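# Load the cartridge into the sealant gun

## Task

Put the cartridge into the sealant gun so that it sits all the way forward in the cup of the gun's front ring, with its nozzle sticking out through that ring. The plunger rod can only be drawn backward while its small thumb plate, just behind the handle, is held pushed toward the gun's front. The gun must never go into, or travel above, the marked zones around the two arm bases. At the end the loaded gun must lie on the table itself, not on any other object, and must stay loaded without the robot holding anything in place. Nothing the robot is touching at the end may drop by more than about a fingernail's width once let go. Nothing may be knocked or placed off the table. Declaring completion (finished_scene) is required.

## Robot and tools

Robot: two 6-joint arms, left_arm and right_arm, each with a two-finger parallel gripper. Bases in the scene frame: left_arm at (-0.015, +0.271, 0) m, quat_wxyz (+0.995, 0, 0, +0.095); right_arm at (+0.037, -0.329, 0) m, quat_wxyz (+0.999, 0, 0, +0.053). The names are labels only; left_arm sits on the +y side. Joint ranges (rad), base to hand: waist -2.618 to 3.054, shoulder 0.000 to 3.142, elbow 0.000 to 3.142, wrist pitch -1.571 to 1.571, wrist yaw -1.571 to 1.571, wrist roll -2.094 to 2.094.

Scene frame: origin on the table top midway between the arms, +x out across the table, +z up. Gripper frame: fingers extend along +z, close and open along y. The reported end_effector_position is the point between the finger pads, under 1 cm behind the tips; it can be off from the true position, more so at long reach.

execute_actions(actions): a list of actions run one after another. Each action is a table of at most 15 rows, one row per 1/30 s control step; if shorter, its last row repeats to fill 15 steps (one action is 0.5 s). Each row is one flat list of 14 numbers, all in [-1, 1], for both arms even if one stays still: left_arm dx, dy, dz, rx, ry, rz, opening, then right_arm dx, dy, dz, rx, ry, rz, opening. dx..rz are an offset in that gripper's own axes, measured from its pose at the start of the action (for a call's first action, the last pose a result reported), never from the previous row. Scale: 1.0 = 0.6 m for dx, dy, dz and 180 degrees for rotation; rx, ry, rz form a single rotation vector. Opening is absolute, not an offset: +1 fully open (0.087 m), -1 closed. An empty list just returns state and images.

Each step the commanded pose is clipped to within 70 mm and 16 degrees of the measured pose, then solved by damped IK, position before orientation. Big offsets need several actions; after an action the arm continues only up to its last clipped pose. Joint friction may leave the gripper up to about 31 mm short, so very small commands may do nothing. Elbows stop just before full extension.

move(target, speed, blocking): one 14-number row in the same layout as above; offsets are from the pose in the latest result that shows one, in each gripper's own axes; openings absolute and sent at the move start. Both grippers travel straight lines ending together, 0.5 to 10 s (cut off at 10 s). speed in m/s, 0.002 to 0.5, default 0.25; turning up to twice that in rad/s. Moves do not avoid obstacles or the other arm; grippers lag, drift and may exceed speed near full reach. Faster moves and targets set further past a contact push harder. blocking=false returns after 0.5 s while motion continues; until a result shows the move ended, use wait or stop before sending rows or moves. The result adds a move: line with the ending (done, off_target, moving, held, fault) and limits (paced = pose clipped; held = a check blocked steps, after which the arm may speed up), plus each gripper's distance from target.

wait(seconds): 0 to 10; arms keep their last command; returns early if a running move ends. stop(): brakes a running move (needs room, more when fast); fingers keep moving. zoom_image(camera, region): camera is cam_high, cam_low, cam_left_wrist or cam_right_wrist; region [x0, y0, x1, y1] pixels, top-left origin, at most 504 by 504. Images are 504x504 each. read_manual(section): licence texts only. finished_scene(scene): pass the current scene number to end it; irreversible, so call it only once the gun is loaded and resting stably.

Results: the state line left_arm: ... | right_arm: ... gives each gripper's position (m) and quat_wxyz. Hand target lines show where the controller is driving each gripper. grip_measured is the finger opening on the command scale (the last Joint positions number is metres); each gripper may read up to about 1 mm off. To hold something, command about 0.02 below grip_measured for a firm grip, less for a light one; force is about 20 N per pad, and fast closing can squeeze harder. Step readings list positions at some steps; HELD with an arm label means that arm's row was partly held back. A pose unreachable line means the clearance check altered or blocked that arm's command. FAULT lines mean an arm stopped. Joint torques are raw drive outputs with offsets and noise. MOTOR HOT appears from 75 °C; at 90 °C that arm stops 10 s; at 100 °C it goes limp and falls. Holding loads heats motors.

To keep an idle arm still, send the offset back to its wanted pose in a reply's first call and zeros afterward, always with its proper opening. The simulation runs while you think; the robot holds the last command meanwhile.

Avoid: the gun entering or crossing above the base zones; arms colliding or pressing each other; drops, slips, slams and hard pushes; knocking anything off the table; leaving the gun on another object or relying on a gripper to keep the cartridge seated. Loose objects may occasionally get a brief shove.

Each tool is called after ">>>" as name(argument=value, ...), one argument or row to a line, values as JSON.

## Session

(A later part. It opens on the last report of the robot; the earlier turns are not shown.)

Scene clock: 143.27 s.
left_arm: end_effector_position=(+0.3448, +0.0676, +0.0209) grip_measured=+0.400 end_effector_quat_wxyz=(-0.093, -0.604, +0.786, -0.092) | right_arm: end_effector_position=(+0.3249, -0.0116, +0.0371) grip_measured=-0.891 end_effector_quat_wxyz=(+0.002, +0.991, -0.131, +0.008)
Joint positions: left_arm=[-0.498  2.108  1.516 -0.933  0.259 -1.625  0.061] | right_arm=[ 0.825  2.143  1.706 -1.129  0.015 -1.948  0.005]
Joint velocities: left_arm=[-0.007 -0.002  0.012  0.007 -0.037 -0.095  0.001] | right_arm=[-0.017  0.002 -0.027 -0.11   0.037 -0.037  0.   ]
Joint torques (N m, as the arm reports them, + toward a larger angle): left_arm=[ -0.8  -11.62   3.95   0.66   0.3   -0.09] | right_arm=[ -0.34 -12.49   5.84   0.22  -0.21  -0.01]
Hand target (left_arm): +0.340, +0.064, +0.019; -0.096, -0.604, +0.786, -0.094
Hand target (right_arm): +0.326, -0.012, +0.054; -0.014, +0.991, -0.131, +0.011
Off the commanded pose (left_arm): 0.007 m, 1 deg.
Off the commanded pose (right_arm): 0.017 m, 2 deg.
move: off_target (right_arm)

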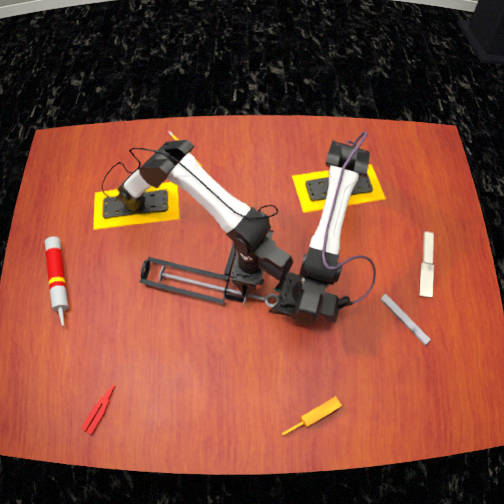

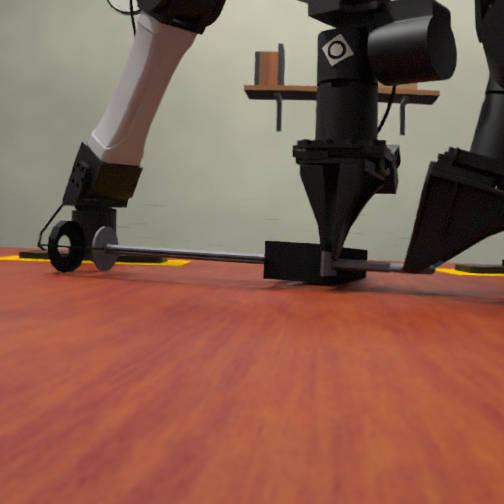

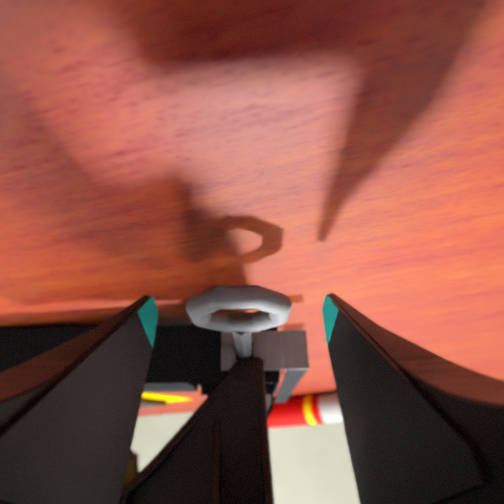

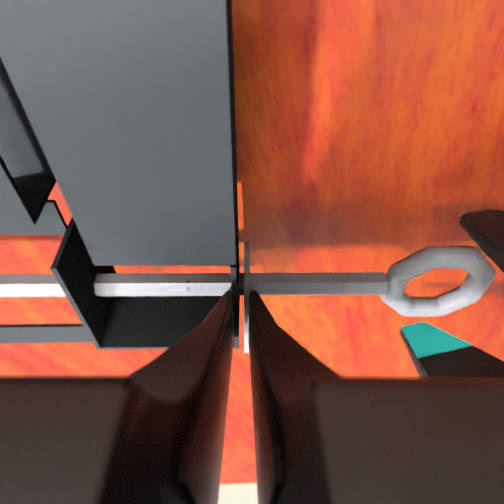

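>>> execute_actions(
  actions=[],
)

Scene clock: 166.73 s.
left_arm: end_effector_position=(+0.3454, +0.0675, +0.0209) grip_measured=+0.400 end_effector_quat_wxyz=(-0.092, -0.605, +0.785, -0.093) | right_arm: end_effector_position=(+0.3249, -0.0116, +0.0371) grip_measured=-0.891 end_effector_quat_wxyz=(+0.002, +0.991, -0.131, +0.008)
Joint positions: left_arm=[-0.498  2.108  1.516 -0.931  0.259 -1.627  0.061] | right_arm=[ 0.825  2.143  1.706 -1.129  0.015 -1.948  0.005]
Joint velocities: left_arm=[-0.002  0.007 -0.002 -0.022  0.066 -0.139  0.001] | right_arm=[-0.012  0.002  0.002 -0.007 -0.007 -0.037  0.001]
Joint torques (N m, as the arm reports them, + toward a larger angle): left_arm=[ -0.78 -11.61   3.9    0.64   0.29  -0.1 ] | right_arm=[ -0.32 -12.46   5.86   0.23  -0.21   0.  ]
Hand target (left_arm): +0.340, +0.064, +0.019; -0.096, -0.604, +0.786, -0.094
Hand target (right_arm): +0.326, -0.012, +0.054; -0.014, +0.991, -0.131, +0.011
Off the commanded pose (left_arm): 0.007 m, 1 deg.
Off the commanded pose (right_arm): 0.017 m, 2 deg.

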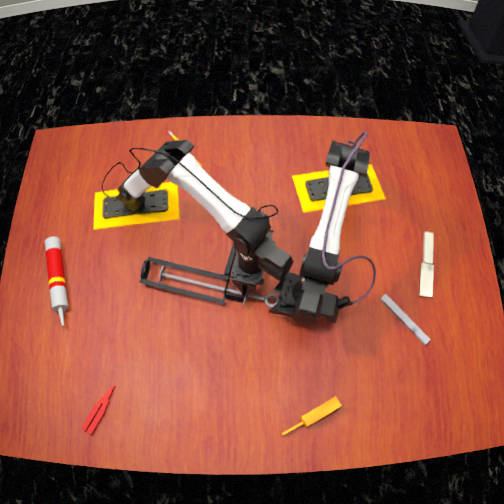

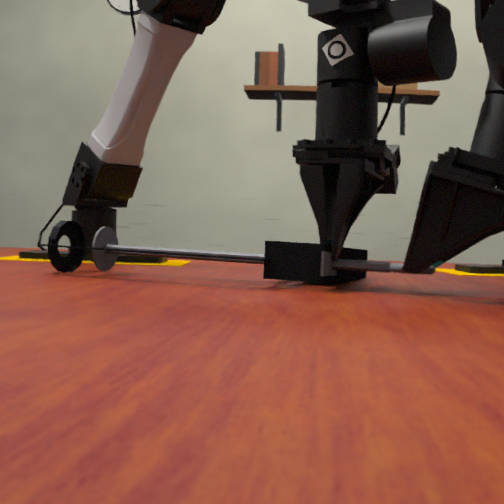

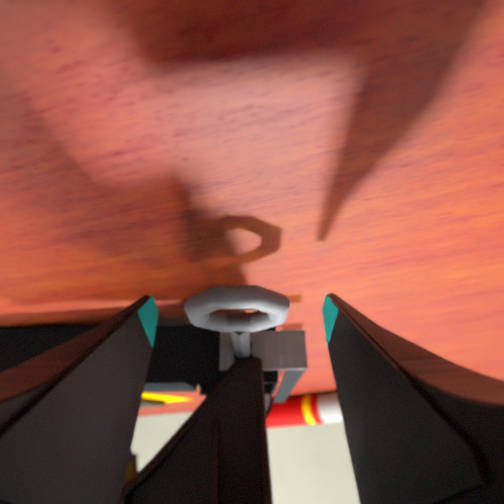

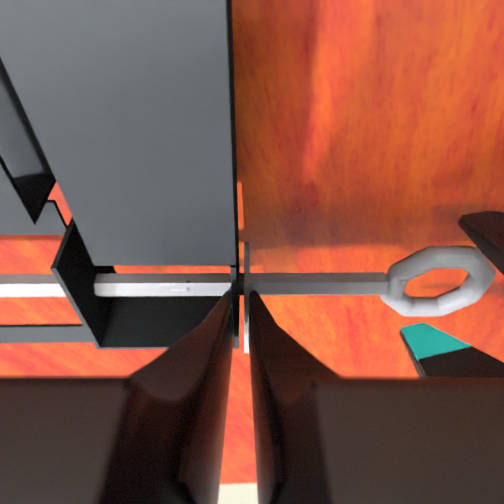

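>>> execute_actions(
  actions=[
    [[0,0,0,0,0,0,0.2,0,0,-0.015,0,0,0,-0.93],[0,0,0,0,0,0,0.1,0,0,-0.015,0,0,0,-0.93],[0,0,0,0,0,0,0.1,0,0,-0.015,0,0,0,-0.93],[0,0,0,0,0,0,0.0,0,0,-0.015,0,0,0,-0.93],[0,0,0,0,0,0,0.0,0,0,-0.015,0,0,0,-0.93],[0,0,0,0,0,0,-0.08,0,0,-0.015,0,0,0,-0.93],[0,0,0,0,0,0,-0.08,0,0,-0.015,0,0,0,-0.93],[0,0,0,0,0,0,-0.14,0,0,-0.015,0,0,0,-0.93],[0,0,0,0,0,0,-0.14,0,0,-0.015,0,0,0,-0.93],[0,0,0,0,0,0,-0.18,0,0,-0.015,0,0,0,-0.93]],
    [[0,0,0,0,0,0,-0.24,0,0,-0.015,0,0,0,-0.93]],
  ],
)

Scene clock: 176.67 s.
left_arm: end_effector_position=(+0.3452, +0.0675, +0.0209) grip_measured=-0.181 end_effector_quat_wxyz=(-0.093, -0.605, +0.785, -0.093) | right_arm: end_effector_position=(+0.3247, -0.0123, +0.0371) grip_measured=-0.891 end_effector_quat_wxyz=(+0.003, +0.991, -0.131, +0.008)
Joint positions: left_arm=[-0.498  2.108  1.516 -0.932  0.259 -1.627  0.036] | right_arm=[ 0.825  2.143  1.706 -1.132  0.017 -1.948  0.005]
Joint velocities: left_arm=[-0.012 -0.012 -0.002  0.022  0.066 -0.007  0.002] | right_arm=[-0.007 -0.012  0.012  0.007 -0.022  0.037  0.001]
Joint torques (N m, as the arm reports them, + toward a larger angle): left_arm=[ -0.07 -10.82   5.8    0.48   0.21  -0.03] | right_arm=[  0.22 -10.13   7.79   0.06  -0.08   0.08]
Hand target (left_arm): +0.345, +0.068, +0.021; -0.093, -0.605, +0.785, -0.093
Hand target (right_arm): +0.325, -0.012, +0.046; +0.003, +0.991, -0.131, +0.008
Off the commanded pose (left_arm): 0.000 m, 0 deg.
Off the commanded pose (right_arm): 0.009 m, 0 deg.
Step readings (end_effector_position; steps 1 to 15: 1st action; 16 to 30: 2nd action):
0: left_arm (+0.3454, +0.0675, +0.0209) | right_arm (+0.3249, -0.0116, +0.0371)
1: left_arm (+0.3454, +0.0675, +0.0209) | right_arm (+0.3248, -0.0118, +0.0371)
2: left_arm (+0.3454, +0.0675, +0.0209) | right_arm (+0.3248, -0.0119, +0.0371)
4: left_arm (+0.3454, +0.0675, +0.0209) | right_arm (+0.3247, -0.0120, +0.0371)
8: left_arm (+0.3454, +0.0675, +0.0209) | right_arm (+0.3245, -0.0122, +0.0371)
15: left_arm (+0.3452, +0.0675, +0.0209) | right_arm (+0.3247, -0.0123, +0.0371)
16: left_arm (+0.3452, +0.0675, +0.0209) | right_arm (+0.3247, -0.0123, +0.0371)
17: left_arm (+0.3452, +0.0675, +0.0209) | right_arm (+0.3247, -0.0123, +0.0371)
19: left_arm (+0.3452, +0.0675, +0.0209) | right_arm (+0.3247, -0.0123, +0.0371)
23: left_arm (+0.3452, +0.0675, +0.0209) | right_arm (+0.3247, -0.0123, +0.0371)
30: end_effector_position above

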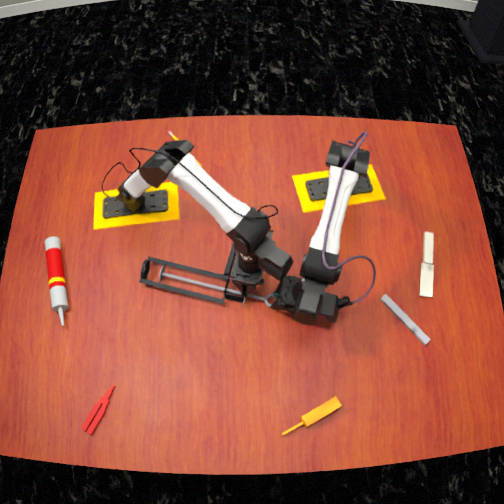

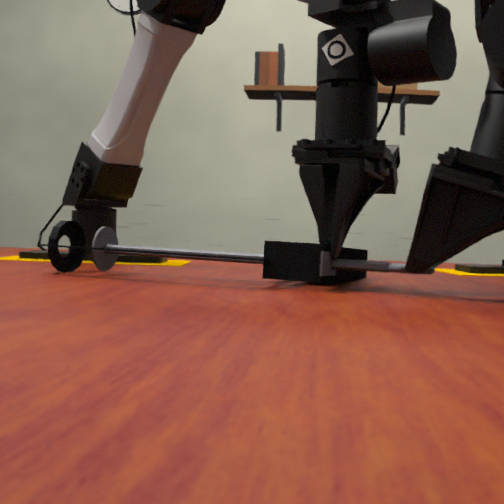

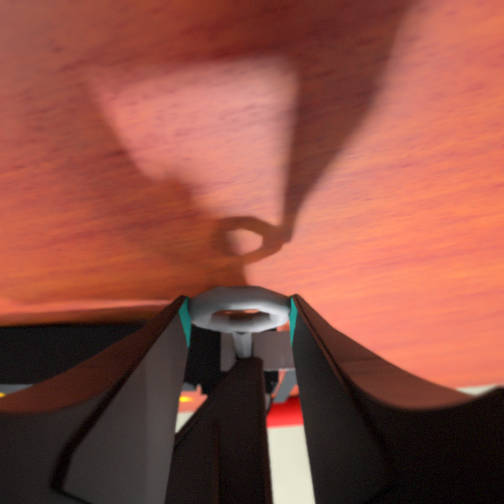

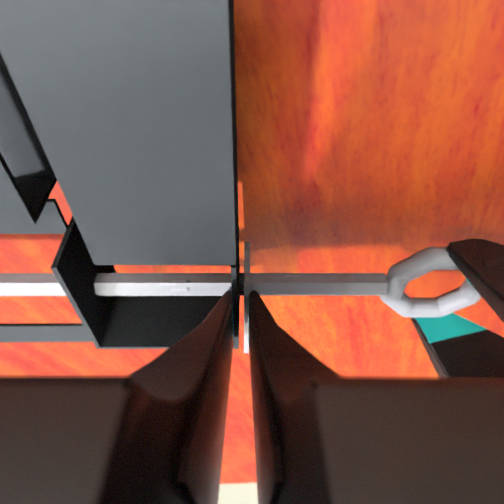

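>>> move(
  target=[-0.19,0,-0.056,0,0,0,-0.24,0,0.035,-0.015,-0.02,0,0,-0.93],
  speed=0.06,
)

Scene clock: 204.03 s.
left_arm: end_effector_position=(+0.3654, +0.1440, +0.0311) grip_measured=-0.181 end_effector_quat_wxyz=(-0.133, -0.595, +0.781, -0.132) | right_arm: end_effector_position=(+0.3371, +0.0283, +0.0437) grip_measured=-0.898 end_effector_quat_wxyz=(-0.075, +0.991, -0.107, +0.030)
Joint positions: left_arm=[-0.256  2.15   1.581 -1.031  0.375 -1.361  0.036] | right_arm=[ 0.84   2.137  1.706 -0.979 -0.022 -1.978  0.004]
Joint velocities: left_arm=[-0.012  0.002 -0.007 -0.051 -0.066 -0.066 -0.002] | right_arm=[-0.002  0.007 -0.007  0.022 -0.051 -0.066  0.001]
Joint torques (N m, as the arm reports them, + toward a larger angle): left_arm=[  3.83 -10.62   8.14   0.04  -1.     0.35] | right_arm=[ -1.36 -11.07   6.52  -1.11   0.65   0.27]
Hand target (left_arm): +0.373, +0.180, +0.026; -0.096, -0.606, +0.784, -0.097
Hand target (right_arm): +0.322, -0.026, +0.048; +0.025, +0.992, -0.127, +0.008
Off the commanded pose (left_arm): 0.040 m, 7 deg.
Off the commanded pose (right_arm): 0.063 m, 13 deg.
move: off_target (left_arm, right_arm)

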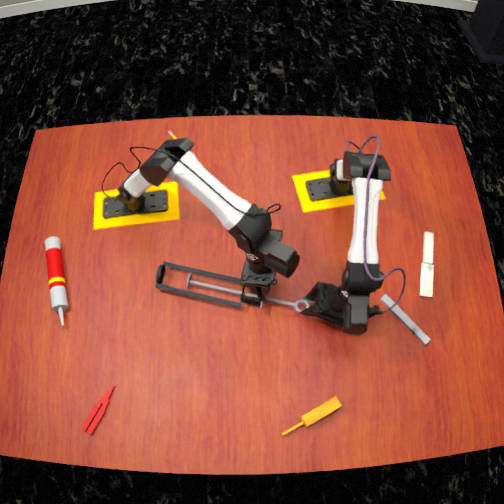

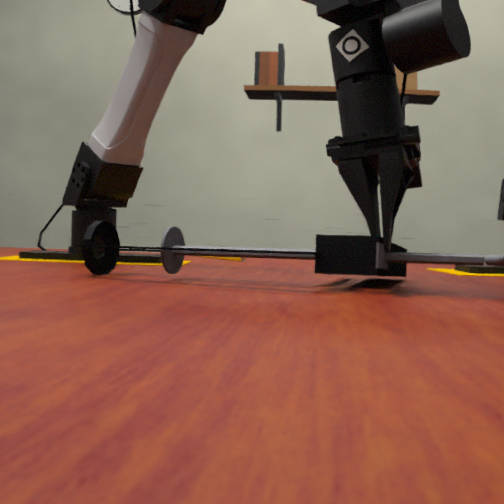

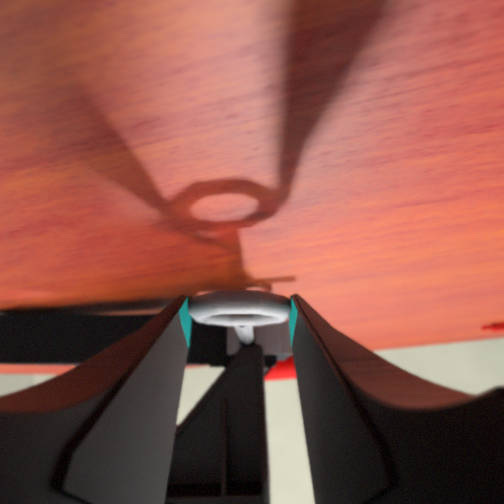

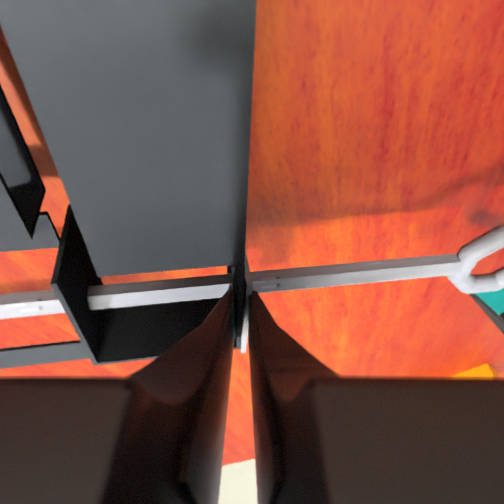

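>>> move(
  target=[-0.207,0,-0.067,0,-0.08,0,-0.24,-0.005,0.148,-0.023,-0.09,0,0,-0.93],
  speed=0.06,
)

Scene clock: 219.00 s.
left_arm: end_effector_position=(+0.3839, +0.2233, +0.0349) grip_measured=-0.181 end_effector_quat_wxyz=(-0.096, -0.600, +0.788, -0.102) | right_arm: end_effector_position=(+0.3318, +0.0129, +0.0453) grip_measured=-0.896 end_effector_quat_wxyz=(-0.058, +0.994, -0.083, +0.041)
Joint positions: left_arm=[-0.097  2.206  1.725 -1.148  0.275 -1.2    0.036] | right_arm=[ 0.841  2.086  1.631 -0.974  0.011 -2.029  0.005]
Joint velocities: left_arm=[ 0.017 -0.017 -0.002 -0.007 -0.022  0.022  0.   ] | right_arm=[-0.002 -0.012 -0.007  0.007 -0.007  0.007 -0.001]
Joint torques (N m, as the arm reports them, + toward a larger angle): left_arm=[  3.64 -10.59   8.4    0.6   -1.43   0.27] | right_arm=[ -2.05 -10.57   4.91  -1.12   0.86   0.27]
Hand target (left_arm): +0.397, +0.268, +0.027; -0.037, -0.609, +0.790, -0.059
Hand target (right_arm): +0.317, -0.051, +0.046; +0.056, +0.993, -0.104, +0.018
Off the commanded pose (left_arm): 0.050 m, 9 deg.
Off the commanded pose (right_arm): 0.074 m, 15 deg.
move: off_target (left_arm, right_arm); limits=paced

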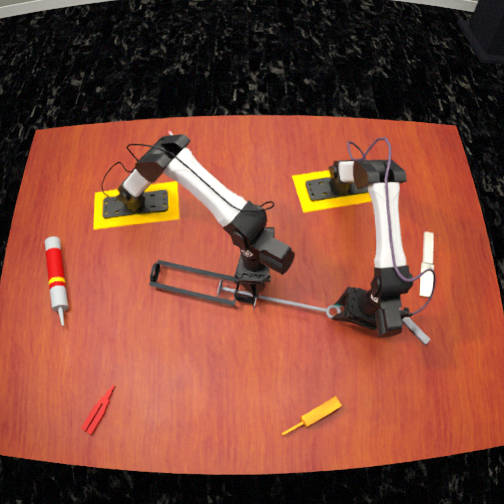

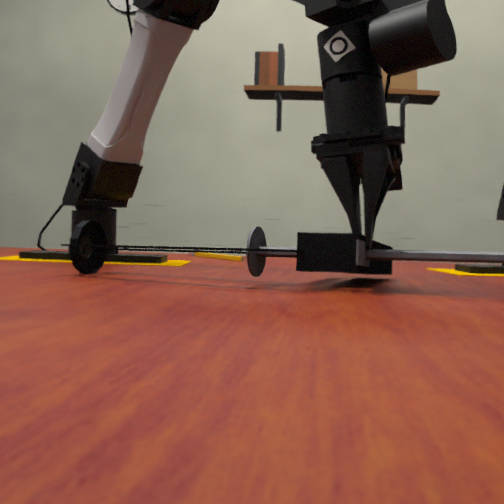

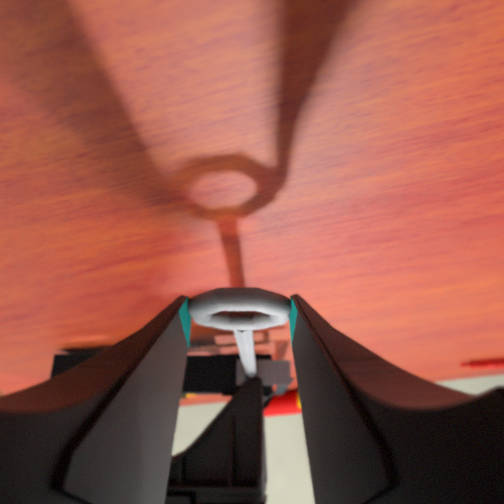

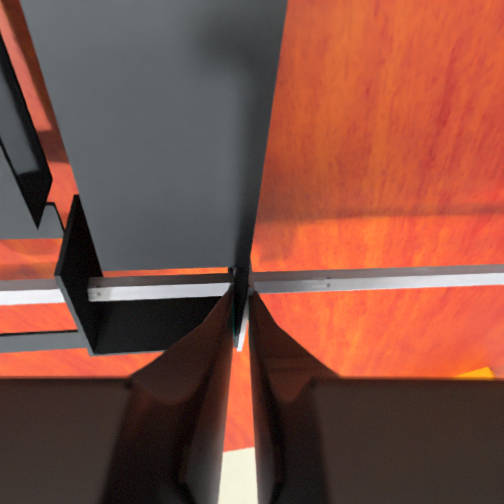

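>>> move(
  target=[-0.15,0,-0.02,0,-0.05,0,-0.24,-0.015,0.13,-0.008,-0.07,0,0.04,-0.93],
  speed=0.06,
)

Scene clock: 225.47 s.
left_arm: end_effector_position=(+0.3941, +0.2568, +0.0364) grip_measured=-0.181 end_effector_quat_wxyz=(-0.103, -0.598, +0.787, -0.110) | right_arm: end_effector_position=(+0.3346, +0.0185, +0.0459) grip_measured=-0.897 end_effector_quat_wxyz=(-0.086, +0.989, -0.112, +0.051)
Joint positions: left_arm=[-0.015  2.278  1.843 -1.223  0.29  -1.111  0.036] | right_arm=[ 0.843  2.066  1.59  -0.895  0.004 -1.968  0.005]
Joint velocities: left_arm=[ 0.007 -0.017  0.007  0.051 -0.022  0.007 -0.   ] | right_arm=[-0.012 -0.017 -0.012 -0.037  0.022 -0.022 -0.   ]
Joint torques (N m, as the arm reports them, + toward a larger angle): left_arm=[  4.   -11.1    8.5    0.69  -1.67   0.26] | right_arm=[ -1.57 -11.43   2.81  -1.09   0.99   0.49]
Hand target (left_arm): +0.405, +0.309, +0.026; -0.038, -0.609, +0.790, -0.057
Hand target (right_arm): +0.314, -0.052, +0.043; +0.038, +0.989, -0.141, +0.032
Off the commanded pose (left_arm): 0.057 m, 10 deg.
Off the commanded pose (right_arm): 0.085 m, 16 deg; orientation clipped at the last step of the last action.
move: off_target (left_arm, right_arm); limits=paced

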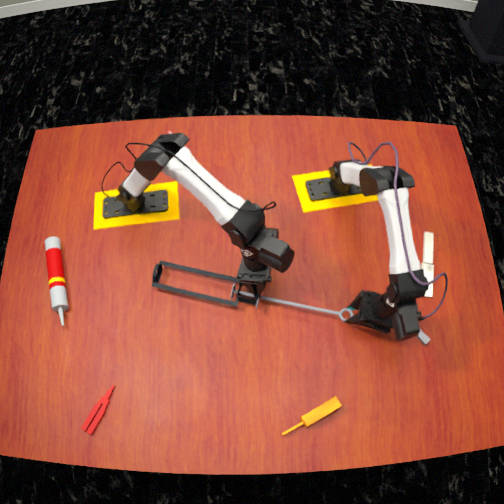

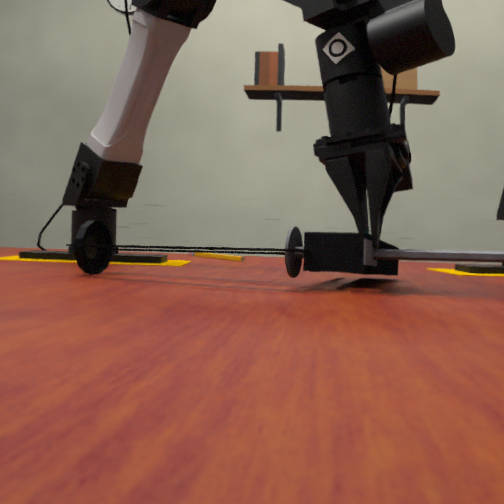

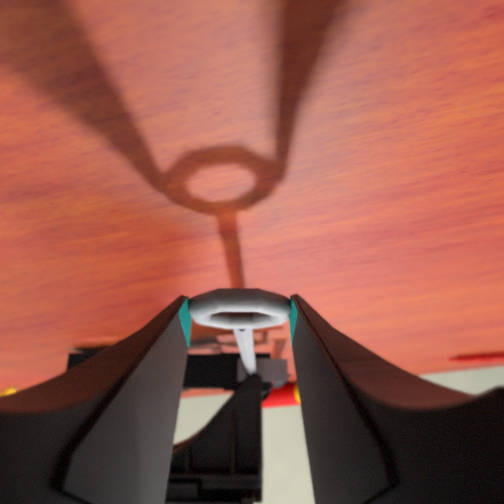

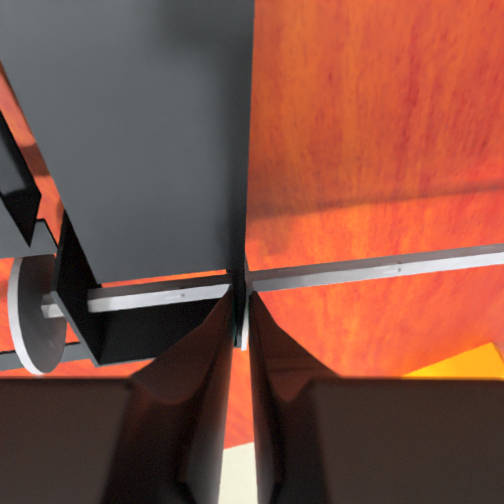

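>>> execute_actions(
  actions=[
    [[-0.1,0,-0.01,0,-0.065,0,-0.24,-0.01,0.115,-0.012,-0.088,0,0.01,-0.93]],
    [[-0.1,0,-0.01,0,-0.07,0,-0.24,-0.01,0.115,-0.012,-0.088,0,0.01,-0.93]],
    [[-0.1,0,-0.01,0,-0.07,0,-0.24,-0.01,0.115,-0.012,-0.088,0,0.01,-0.93]],
  ],
)

Scene clock: 235.77 s.
left_arm: end_effector_position=(+0.3896, +0.2653, +0.0323) grip_measured=-0.181 end_effector_quat_wxyz=(-0.095, -0.598, +0.791, -0.082) | right_arm: end_effector_position=(+0.3238, +0.0138, +0.0441) grip_measured=-0.897 end_effector_quat_wxyz=(-0.063, +0.991, -0.104, +0.048)
Joint positions: left_arm=[-0.015  2.278  1.844 -1.233  0.233 -1.107  0.036] | right_arm=[ 0.865  2.066  1.59  -0.939  0.026 -1.963  0.005]
Joint velocities: left_arm=[ 0.002 -0.002 -0.022 -0.022 -0.051 -0.051 -0.001] | right_arm=[-0.002  0.002 -0.007 -0.037 -0.081  0.022  0.001]
Joint torques (N m, as the arm reports them, + toward a larger angle): left_arm=[  3.57 -12.29   8.71   0.77  -1.93   0.18] | right_arm=[-0.72 -9.64  5.93 -1.11  1.08  0.35]
Hand target (left_arm): +0.405, +0.319, +0.028; -0.014, -0.608, +0.793, -0.026
Hand target (right_arm): +0.310, -0.044, +0.045; +0.055, +0.991, -0.119, +0.039
Off the commanded pose (left_arm): 0.058 m, 12 deg.
Off the commanded pose (right_arm): 0.067 m, 15 deg.
Step readings (end_effector_position; steps 1 to 15: 1st action; 16 to 30: 2nd action; 31 to 45: 3rd action):
0: left_arm (+0.3941, +0.2568, +0.0365) | right_arm (+0.3346, +0.0185, +0.0459)
1: left_arm (+0.3940, +0.2569, +0.0364) | right_arm (+0.3345, +0.0186, +0.0459)
2: left_arm (+0.3939, +0.2573, +0.0362) | right_arm (+0.3343, +0.0188, +0.0460)
4: left_arm (+0.3936, +0.2581, +0.0358) | right_arm (+0.3331, +0.0187, +0.0460)
8: left_arm (+0.3927, +0.2588, +0.0354) | right_arm (+0.3316, +0.0185, +0.0457)
15: left_arm (+0.3926, +0.2588, +0.0354) | right_arm (+0.3315, +0.0185, +0.0457)
16: left_arm (+0.3926, +0.2591, +0.0353) | right_arm (+0.3314, +0.0185, +0.0457)
17: left_arm (+0.3924, +0.2598, +0.0349) | right_arm (+0.3310, +0.0183, +0.0457)
19: left_arm (+0.3921, +0.2608, +0.0344) | right_arm (+0.3294, +0.0177, +0.0454)
23: left_arm (+0.3916, +0.2622, +0.0337) | right_arm (+0.3276, +0.0164, +0.0449)
30: left_arm (+0.3914, +0.2629, +0.0333) | right_arm (+0.3271, +0.0151, +0.0446)
31: left_arm (+0.3913, +0.2633, +0.0331) | right_arm (+0.3268, +0.0150, +0.0446)
32: left_arm (+0.3912, +0.2639, +0.0328) | right_arm (+0.3264, +0.0144, +0.0445)
34: left_arm (+0.3908, +0.2648, +0.0324) | right_arm (+0.3250, +0.0134, +0.0442)
38: left_arm (+0.3899, +0.2652, +0.0323) | right_arm (+0.3239, +0.0138, +0.0441)
45: end_effector_position above

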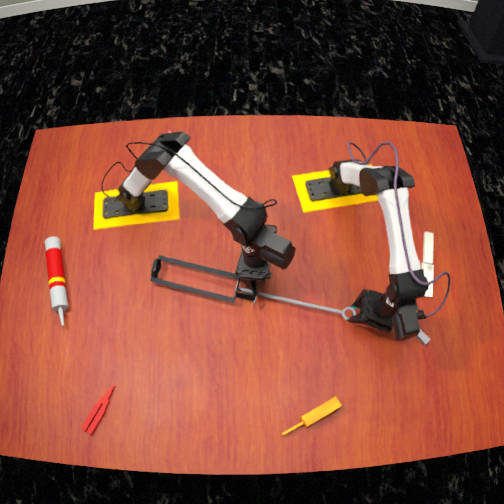

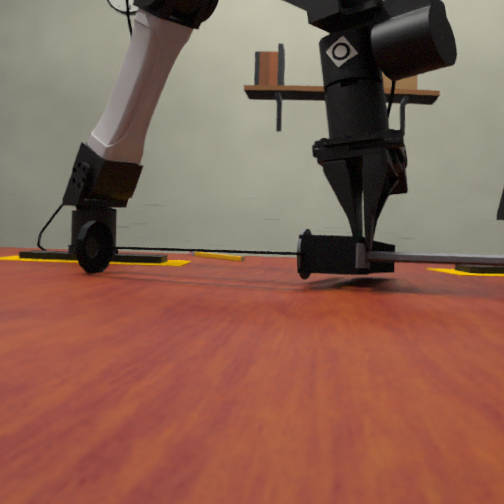

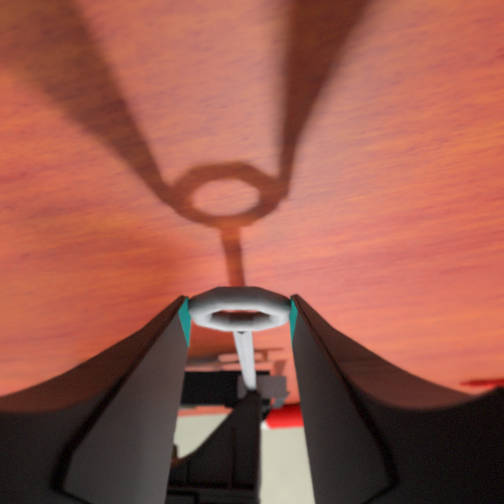

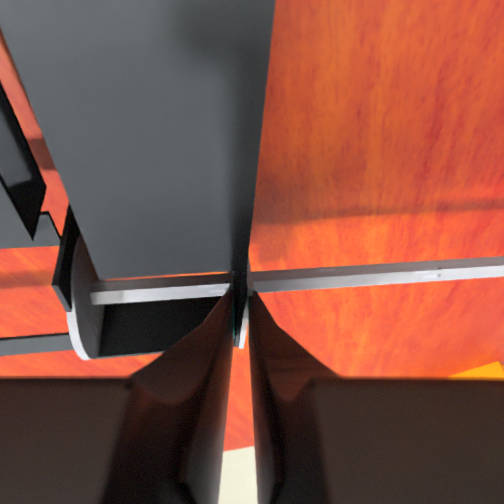

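At the stop. Relax, lower gun, release right.

>>> execute_actions(
  actions=[
    [[-0.04,0,0,0,-0.03,0,-0.24,0,0.05,0,-0.045,0,0,-0.93]],
    [[0.003,0,0.015,0,-0.01,0,-0.24,0,0.003,0.012,-0.015,0,0,-0.93]],
    [[0,0,0.005,0,0,0,-0.24,0,0,0,0,0,0,-0.85],[0,0,0.005,0,0,0,-0.24,0,0,0,0,0,0,-0.8],[0,0,0.005,0,0,0,-0.24,0,0,0,0,0,0,-0.75],[0,0,0.005,0,0,0,-0.24,0,0,0,0,0,0,-0.7],[0,0,0.005,0,0,0,-0.24,0,0,0,0,0,0,-0.6],[0,0,0.005,0,0,0,-0.24,0,0,0,0,0,0,-0.5]],
  ],
)

>>> move(
  target=[0,0,0,0,0,0,-0.24,0,-0.015,-0.15,0,0,0,-0.5],
  speed=0.12,
)

Scene clock: 244.67 s.
left_arm: end_effector_position=(+0.3939, +0.2624, +0.0236) grip_measured=-0.181 end_effector_quat_wxyz=(-0.083, -0.598, +0.792, -0.084) | right_arm: end_effector_position=(+0.3283, +0.0204, +0.0399) grip_measured=-0.501 end_effector_quat_wxyz=(-0.067, +0.990, -0.110, +0.051)
Joint positions: left_arm=[-0.026  2.277  1.812 -1.177  0.227 -1.12   0.036] | right_arm=[ 0.866  2.092  1.611 -0.922  0.027 -1.952  0.022]
Joint velocities: left_arm=[ 0.007  0.012 -0.002 -0.007 -0.007 -0.066 -0.   ] | right_arm=[-0.002 -0.007  0.022 -0.022 -0.007 -0.081  0.001]
Joint torques (N m, as the arm reports them, + toward a larger angle): left_arm=[ -0.14 -12.1    5.14   0.34   0.15  -0.05] | right_arm=[ 0.06 -9.53  6.23  0.41 -0.05  0.11]
Hand target (left_arm): +0.392, +0.262, +0.021; -0.085, -0.599, +0.792, -0.082
Hand target (right_arm): +0.326, +0.016, +0.039; -0.057, +0.991, -0.110, +0.047
Off the commanded pose (left_arm): 0.003 m, 0 deg.
Off the commanded pose (right_arm): 0.006 m, 1 deg.
Step readings (end_effector_position; steps 1 to 15: 1st action; 16 to 30: 2nd action; 31 to 45: 3rd action):
0: left_arm (+0.3896, +0.2653, +0.0323) | right_arm (+0.3238, +0.0138, +0.0441)
1: left_arm (+0.3897, +0.2644, +0.0325) | right_arm (+0.3237, +0.0143, +0.0435)
2: left_arm (+0.3897, +0.2644, +0.0326) | right_arm (+0.3237, +0.0143, +0.0434)
4: left_arm (+0.3897, +0.2644, +0.0326) | right_arm (+0.3237, +0.0143, +0.0434)
8: left_arm (+0.3897, +0.2644, +0.0326) | right_arm (+0.3237, +0.0143, +0.0434)
15: left_arm (+0.3897, +0.2644, +0.0326) | right_arm (+0.3237, +0.0143, +0.0434)
16: left_arm (+0.3895, +0.2630, +0.0318) | right_arm (+0.3241, +0.0153, +0.0432)
17: left_arm (+0.3903, +0.2628, +0.0302) | right_arm (+0.3244, +0.0155, +0.0422)
19: left_arm (+0.3909, +0.2630, +0.0260) | right_arm (+0.3249, +0.0156, +0.0399)
23: left_arm (+0.3918, +0.2628, +0.0237) | right_arm (+0.3252, +0.0155, +0.0388)
30: left_arm (+0.3926, +0.2626, +0.0236) | right_arm (+0.3255, +0.0154, +0.0388)
31: left_arm (+0.3927, +0.2625, +0.0237) | right_arm (+0.3257, +0.0158, +0.0388)
32: left_arm (+0.3932, +0.2624, +0.0237) | right_arm (+0.3260, +0.0162, +0.0390)
34: left_arm (+0.3937, +0.2623, +0.0237) | right_arm (+0.3267, +0.0175, +0.0392)
38: left_arm (+0.3939, +0.2624, +0.0236) | right_arm (+0.3283, +0.0204, +0.0399)
45: end_effector_position above

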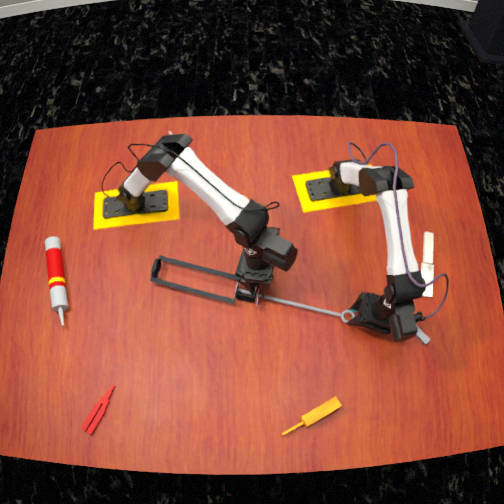

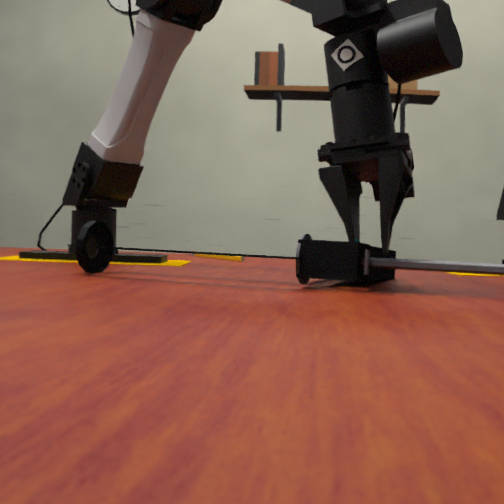

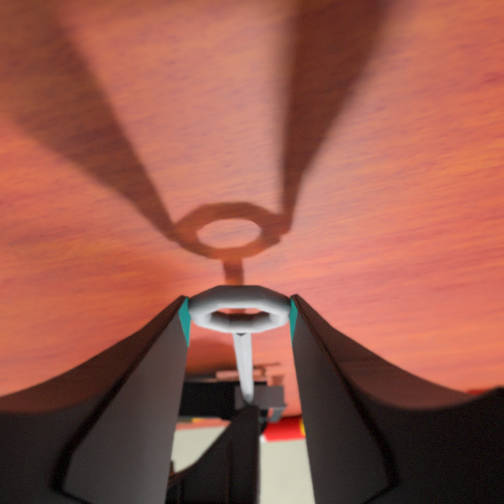

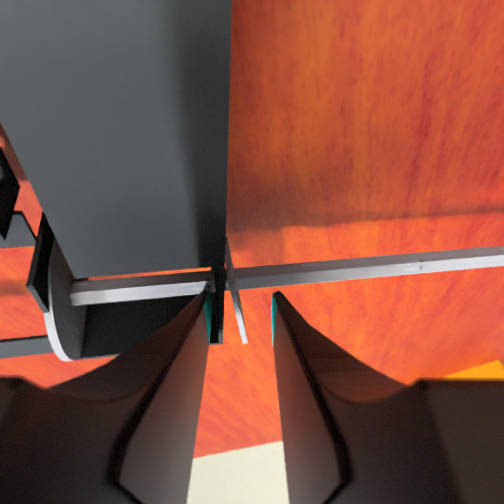

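Scene clock: 246.07 s.
left_arm: end_effector_position=(+0.3939, +0.2623, +0.0237) grip_measured=-0.181 end_effector_quat_wxyz=(-0.083, -0.598, +0.792, -0.084) | right_arm: end_effector_position=(+0.3225, +0.0117, +0.1127) grip_measured=-0.500 end_effector_quat_wxyz=(-0.051, +0.992, -0.111, +0.042)
Joint positions: left_arm=[-0.026  2.277  1.812 -1.177  0.227 -1.12   0.036] | right_arm=[ 0.866  2.056  1.855 -1.24   0.027 -1.949  0.022]
Joint velocities: left_arm=[-0.007  0.017 -0.002 -0.066  0.022 -0.051  0.   ] | right_arm=[-0.002 -0.017  0.012 -0.139 -0.051 -0.066  0.   ]
Joint torques (N m, as the arm reports them, + toward a larger angle): left_arm=[ -0.04 -12.21   5.74   0.27   0.2   -0.03] | right_arm=[  1.08 -10.62   8.33   0.42  -0.06   0.18]
Hand target (left_arm): +0.394, +0.262, +0.024; -0.083, -0.598, +0.792, -0.084
Hand target (right_arm): +0.320, +0.017, +0.130; -0.068, +0.990, -0.110, +0.051
Off the commanded pose (left_arm): 0.000 m, 0 deg.
Off the commanded pose (right_arm): 0.019 m, 2 deg.
move: off_target (right_arm)

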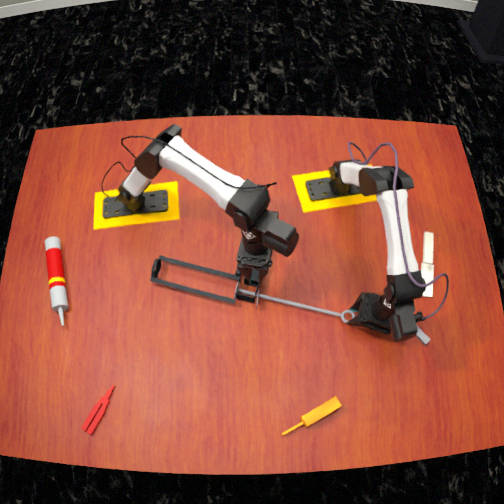

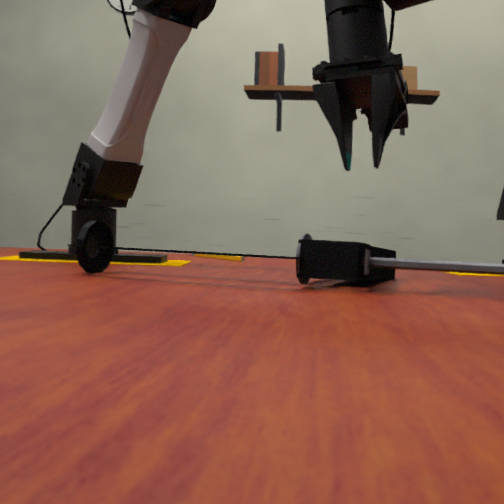

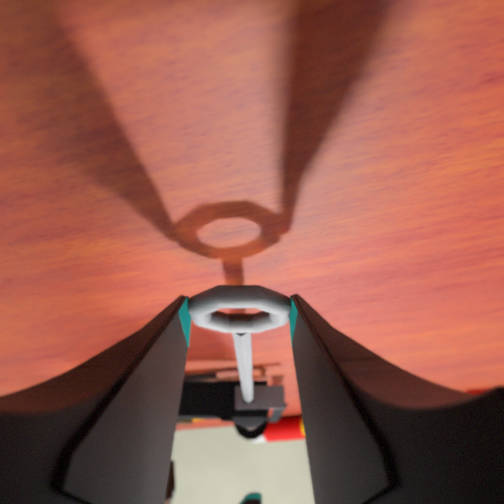

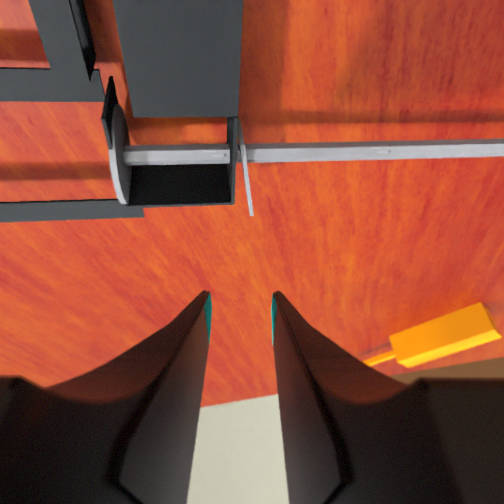

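>>> move(
  target=[0,0,0,0,0,0,-0.24,0.057,0.44,-0.113,0,0,0.9,0.6],
  speed=0.45,
)

Scene clock: 271.40 s.
left_arm: end_effector_position=(+0.3939, +0.2623, +0.0237) grip_measured=-0.181 end_effector_quat_wxyz=(-0.083, -0.598, +0.792, -0.084) | right_arm: end_effector_position=(+0.2978, -0.2564, +0.1483) grip_measured=+0.600 end_effector_quat_wxyz=(+0.047, -0.054, +0.997, +0.039)
Joint positions: left_arm=[-0.026  2.277  1.812 -1.177  0.227 -1.12   0.036] | right_arm=[ 0.11   1.624  1.475 -1.316 -0.061  0.111  0.07 ]
Joint velocities: left_arm=[-0.002  0.017 -0.017  0.022 -0.007 -0.154  0.001] | right_arm=[-0.002  0.007 -0.007 -0.007  0.007 -0.007  0.   ]
Joint torques (N m, as the arm reports them, + toward a larger angle): left_arm=[ -0.06 -12.23   5.79   0.27   0.2   -0.04] | right_arm=[-0.34 -7.69  4.65  0.55 -0.15  0.14]
Hand target (left_arm): +0.394, +0.262, +0.024; -0.083, -0.598, +0.792, -0.084
Hand target (right_arm): +0.291, -0.257, +0.150; +0.046, -0.045, +0.997, +0.043
Off the commanded pose (left_arm): 0.000 m, 0 deg.
Off the commanded pose (right_arm): 0.008 m, 1 deg.
move: done

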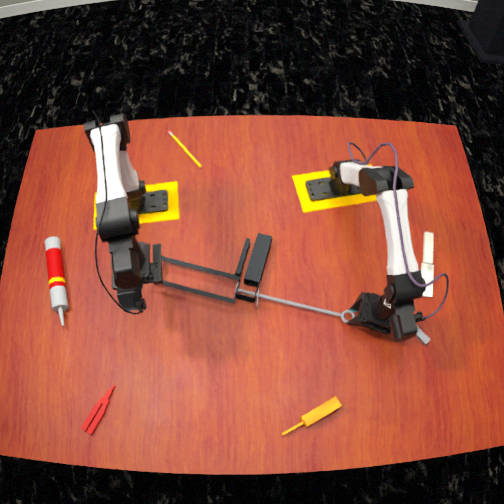

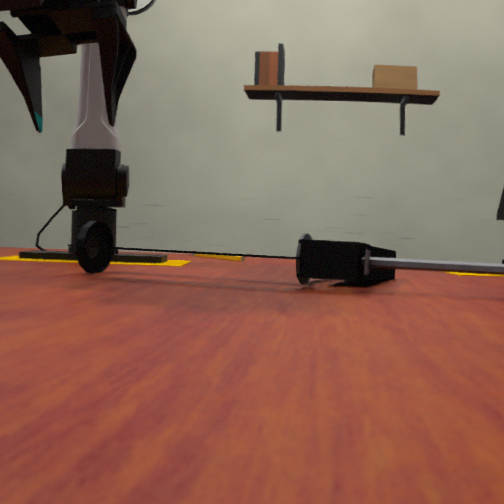

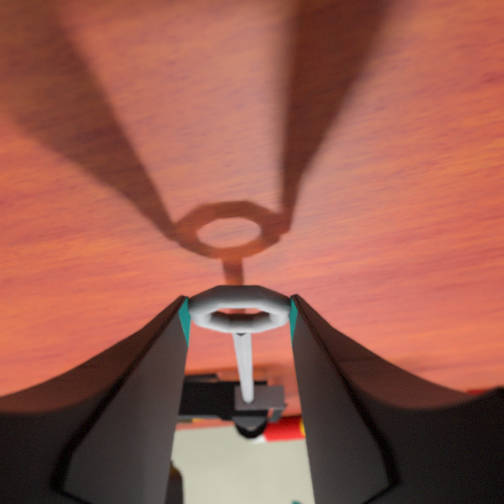

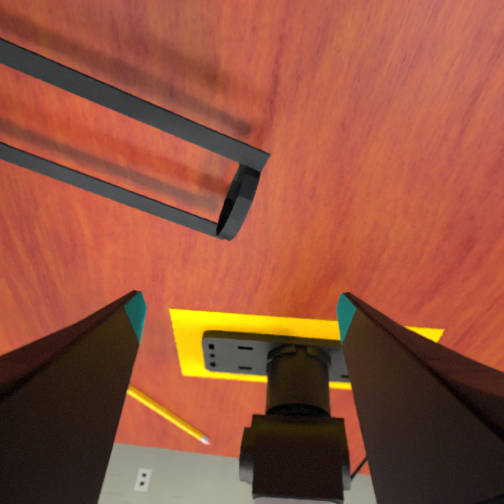

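>>> move(
  target=[0,0,0,0,0,0,-0.24,0.147,-0.468,-0.035,0.0493,-0.0292,0.933,0.6],
  speed=0.45,
)

Scene clock: 286.53 s.
left_arm: end_effector_position=(+0.3939, +0.2623, +0.0237) grip_measured=-0.181 end_effector_quat_wxyz=(-0.083, -0.598, +0.792, -0.084) | right_arm: end_effector_position=(+0.2406, -0.5356, +0.1349) grip_measured=+0.600 end_effector_quat_wxyz=(-0.006, +0.986, +0.165, +0.004)
Joint positions: left_arm=[-0.026  2.277  1.812 -1.177  0.227 -1.12   0.036] | right_arm=[-1.043  1.587  1.372 -1.364 -0.012  1.872  0.07 ]
Joint velocities: left_arm=[-0.022 -0.012 -0.007 -0.022 -0.081 -0.022 -0.   ] | right_arm=[-0.017  0.002 -0.022 -0.051  0.037 -0.051 -0.002]
Joint torques (N m, as the arm reports them, + toward a larger angle): left_arm=[ -0.06 -12.26   5.77   0.27   0.2   -0.02] | right_arm=[-0.43 -4.28  8.16  0.19  0.2   0.15]
Hand target (left_arm): +0.394, +0.262, +0.024; -0.083, -0.598, +0.792, -0.084
Hand target (right_arm): +0.240, -0.542, +0.137; -0.004, +0.988, +0.156, -0.002
Off the commanded pose (left_arm): 0.000 m, 0 deg.
Off the commanded pose (right_arm): 0.011 m, 1 deg.
move: off_target (right_arm)

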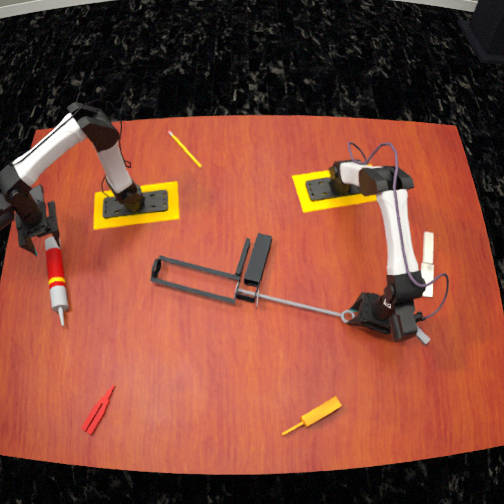

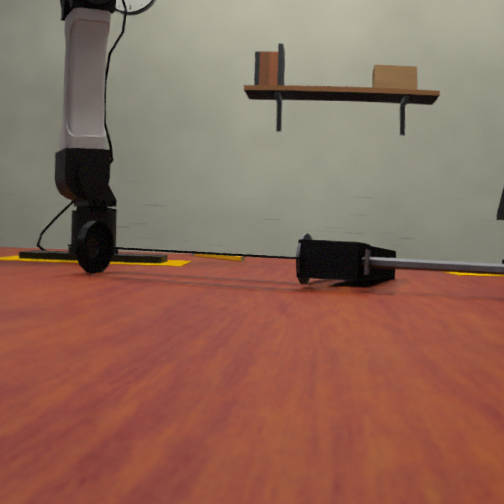

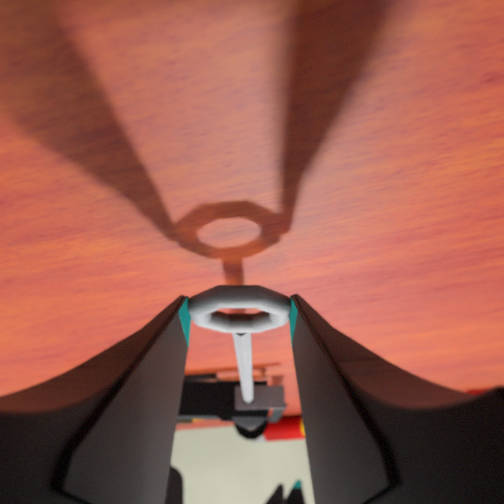

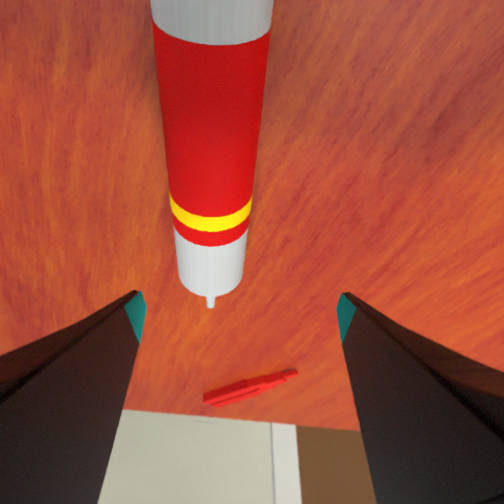

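>>> move(
  target=[0,0,0,0,0,0,-0.24,-0.013,0.035,0.1,0,0,0.022,0.7],
  speed=0.15,
)

Scene clock: 297.57 s.
left_arm: end_effector_position=(+0.3939, +0.2623, +0.0237) grip_measured=-0.181 end_effector_quat_wxyz=(-0.083, -0.598, +0.792, -0.084) | right_arm: end_effector_position=(+0.2441, -0.5564, +0.0823) grip_measured=+0.700 end_effector_quat_wxyz=(+0.001, +0.990, +0.140, +0.007)
Joint positions: left_arm=[-0.026  2.277  1.812 -1.177  0.227 -1.12   0.036] | right_arm=[-1.073  1.652  1.231 -1.142 -0.012  1.894  0.074]
Joint velocities: left_arm=[ 0.007 -0.012  0.002 -0.037 -0.022 -0.051  0.   ] | right_arm=[ 0.017 -0.002  0.007  0.022 -0.022  0.022 -0.   ]
Joint torques (N m, as the arm reports them, + toward a larger angle): left_arm=[ -0.06 -12.24   5.72   0.27   0.19  -0.04] | right_arm=[-0.54 -5.23  4.6   0.39  0.06  0.18]
Hand target (left_arm): +0.394, +0.262, +0.024; -0.083, -0.598, +0.792, -0.084
Hand target (right_arm): +0.241, -0.557, +0.075; -0.006, +0.991, +0.131, +0.004
Off the commanded pose (left_arm): 0.000 m, 0 deg.
Off the commanded pose (right_arm): 0.009 m, 1 deg.
move: done

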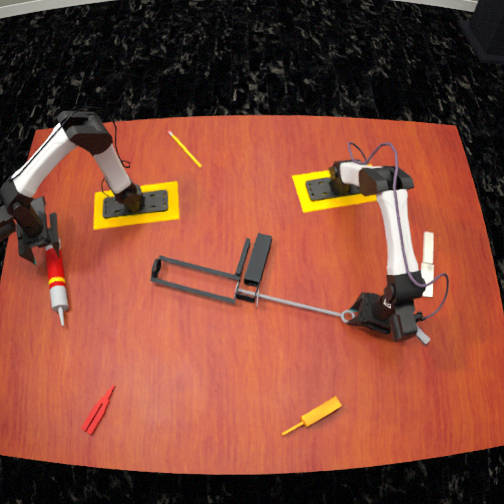

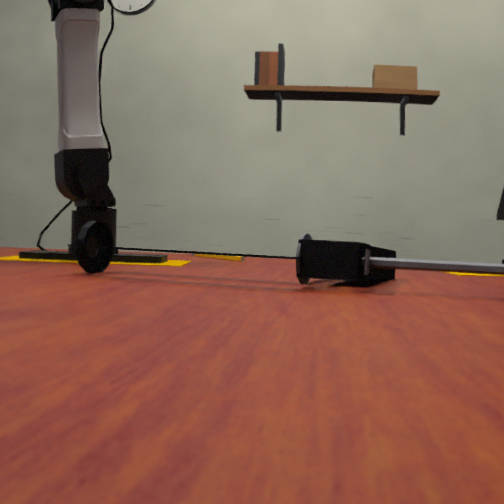

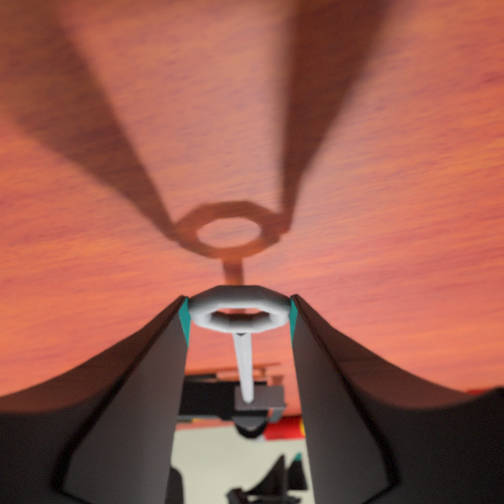

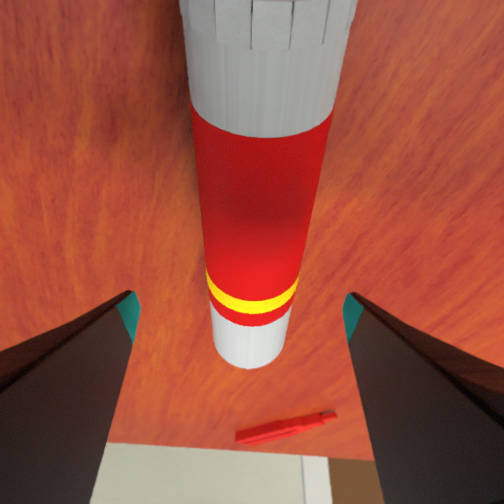

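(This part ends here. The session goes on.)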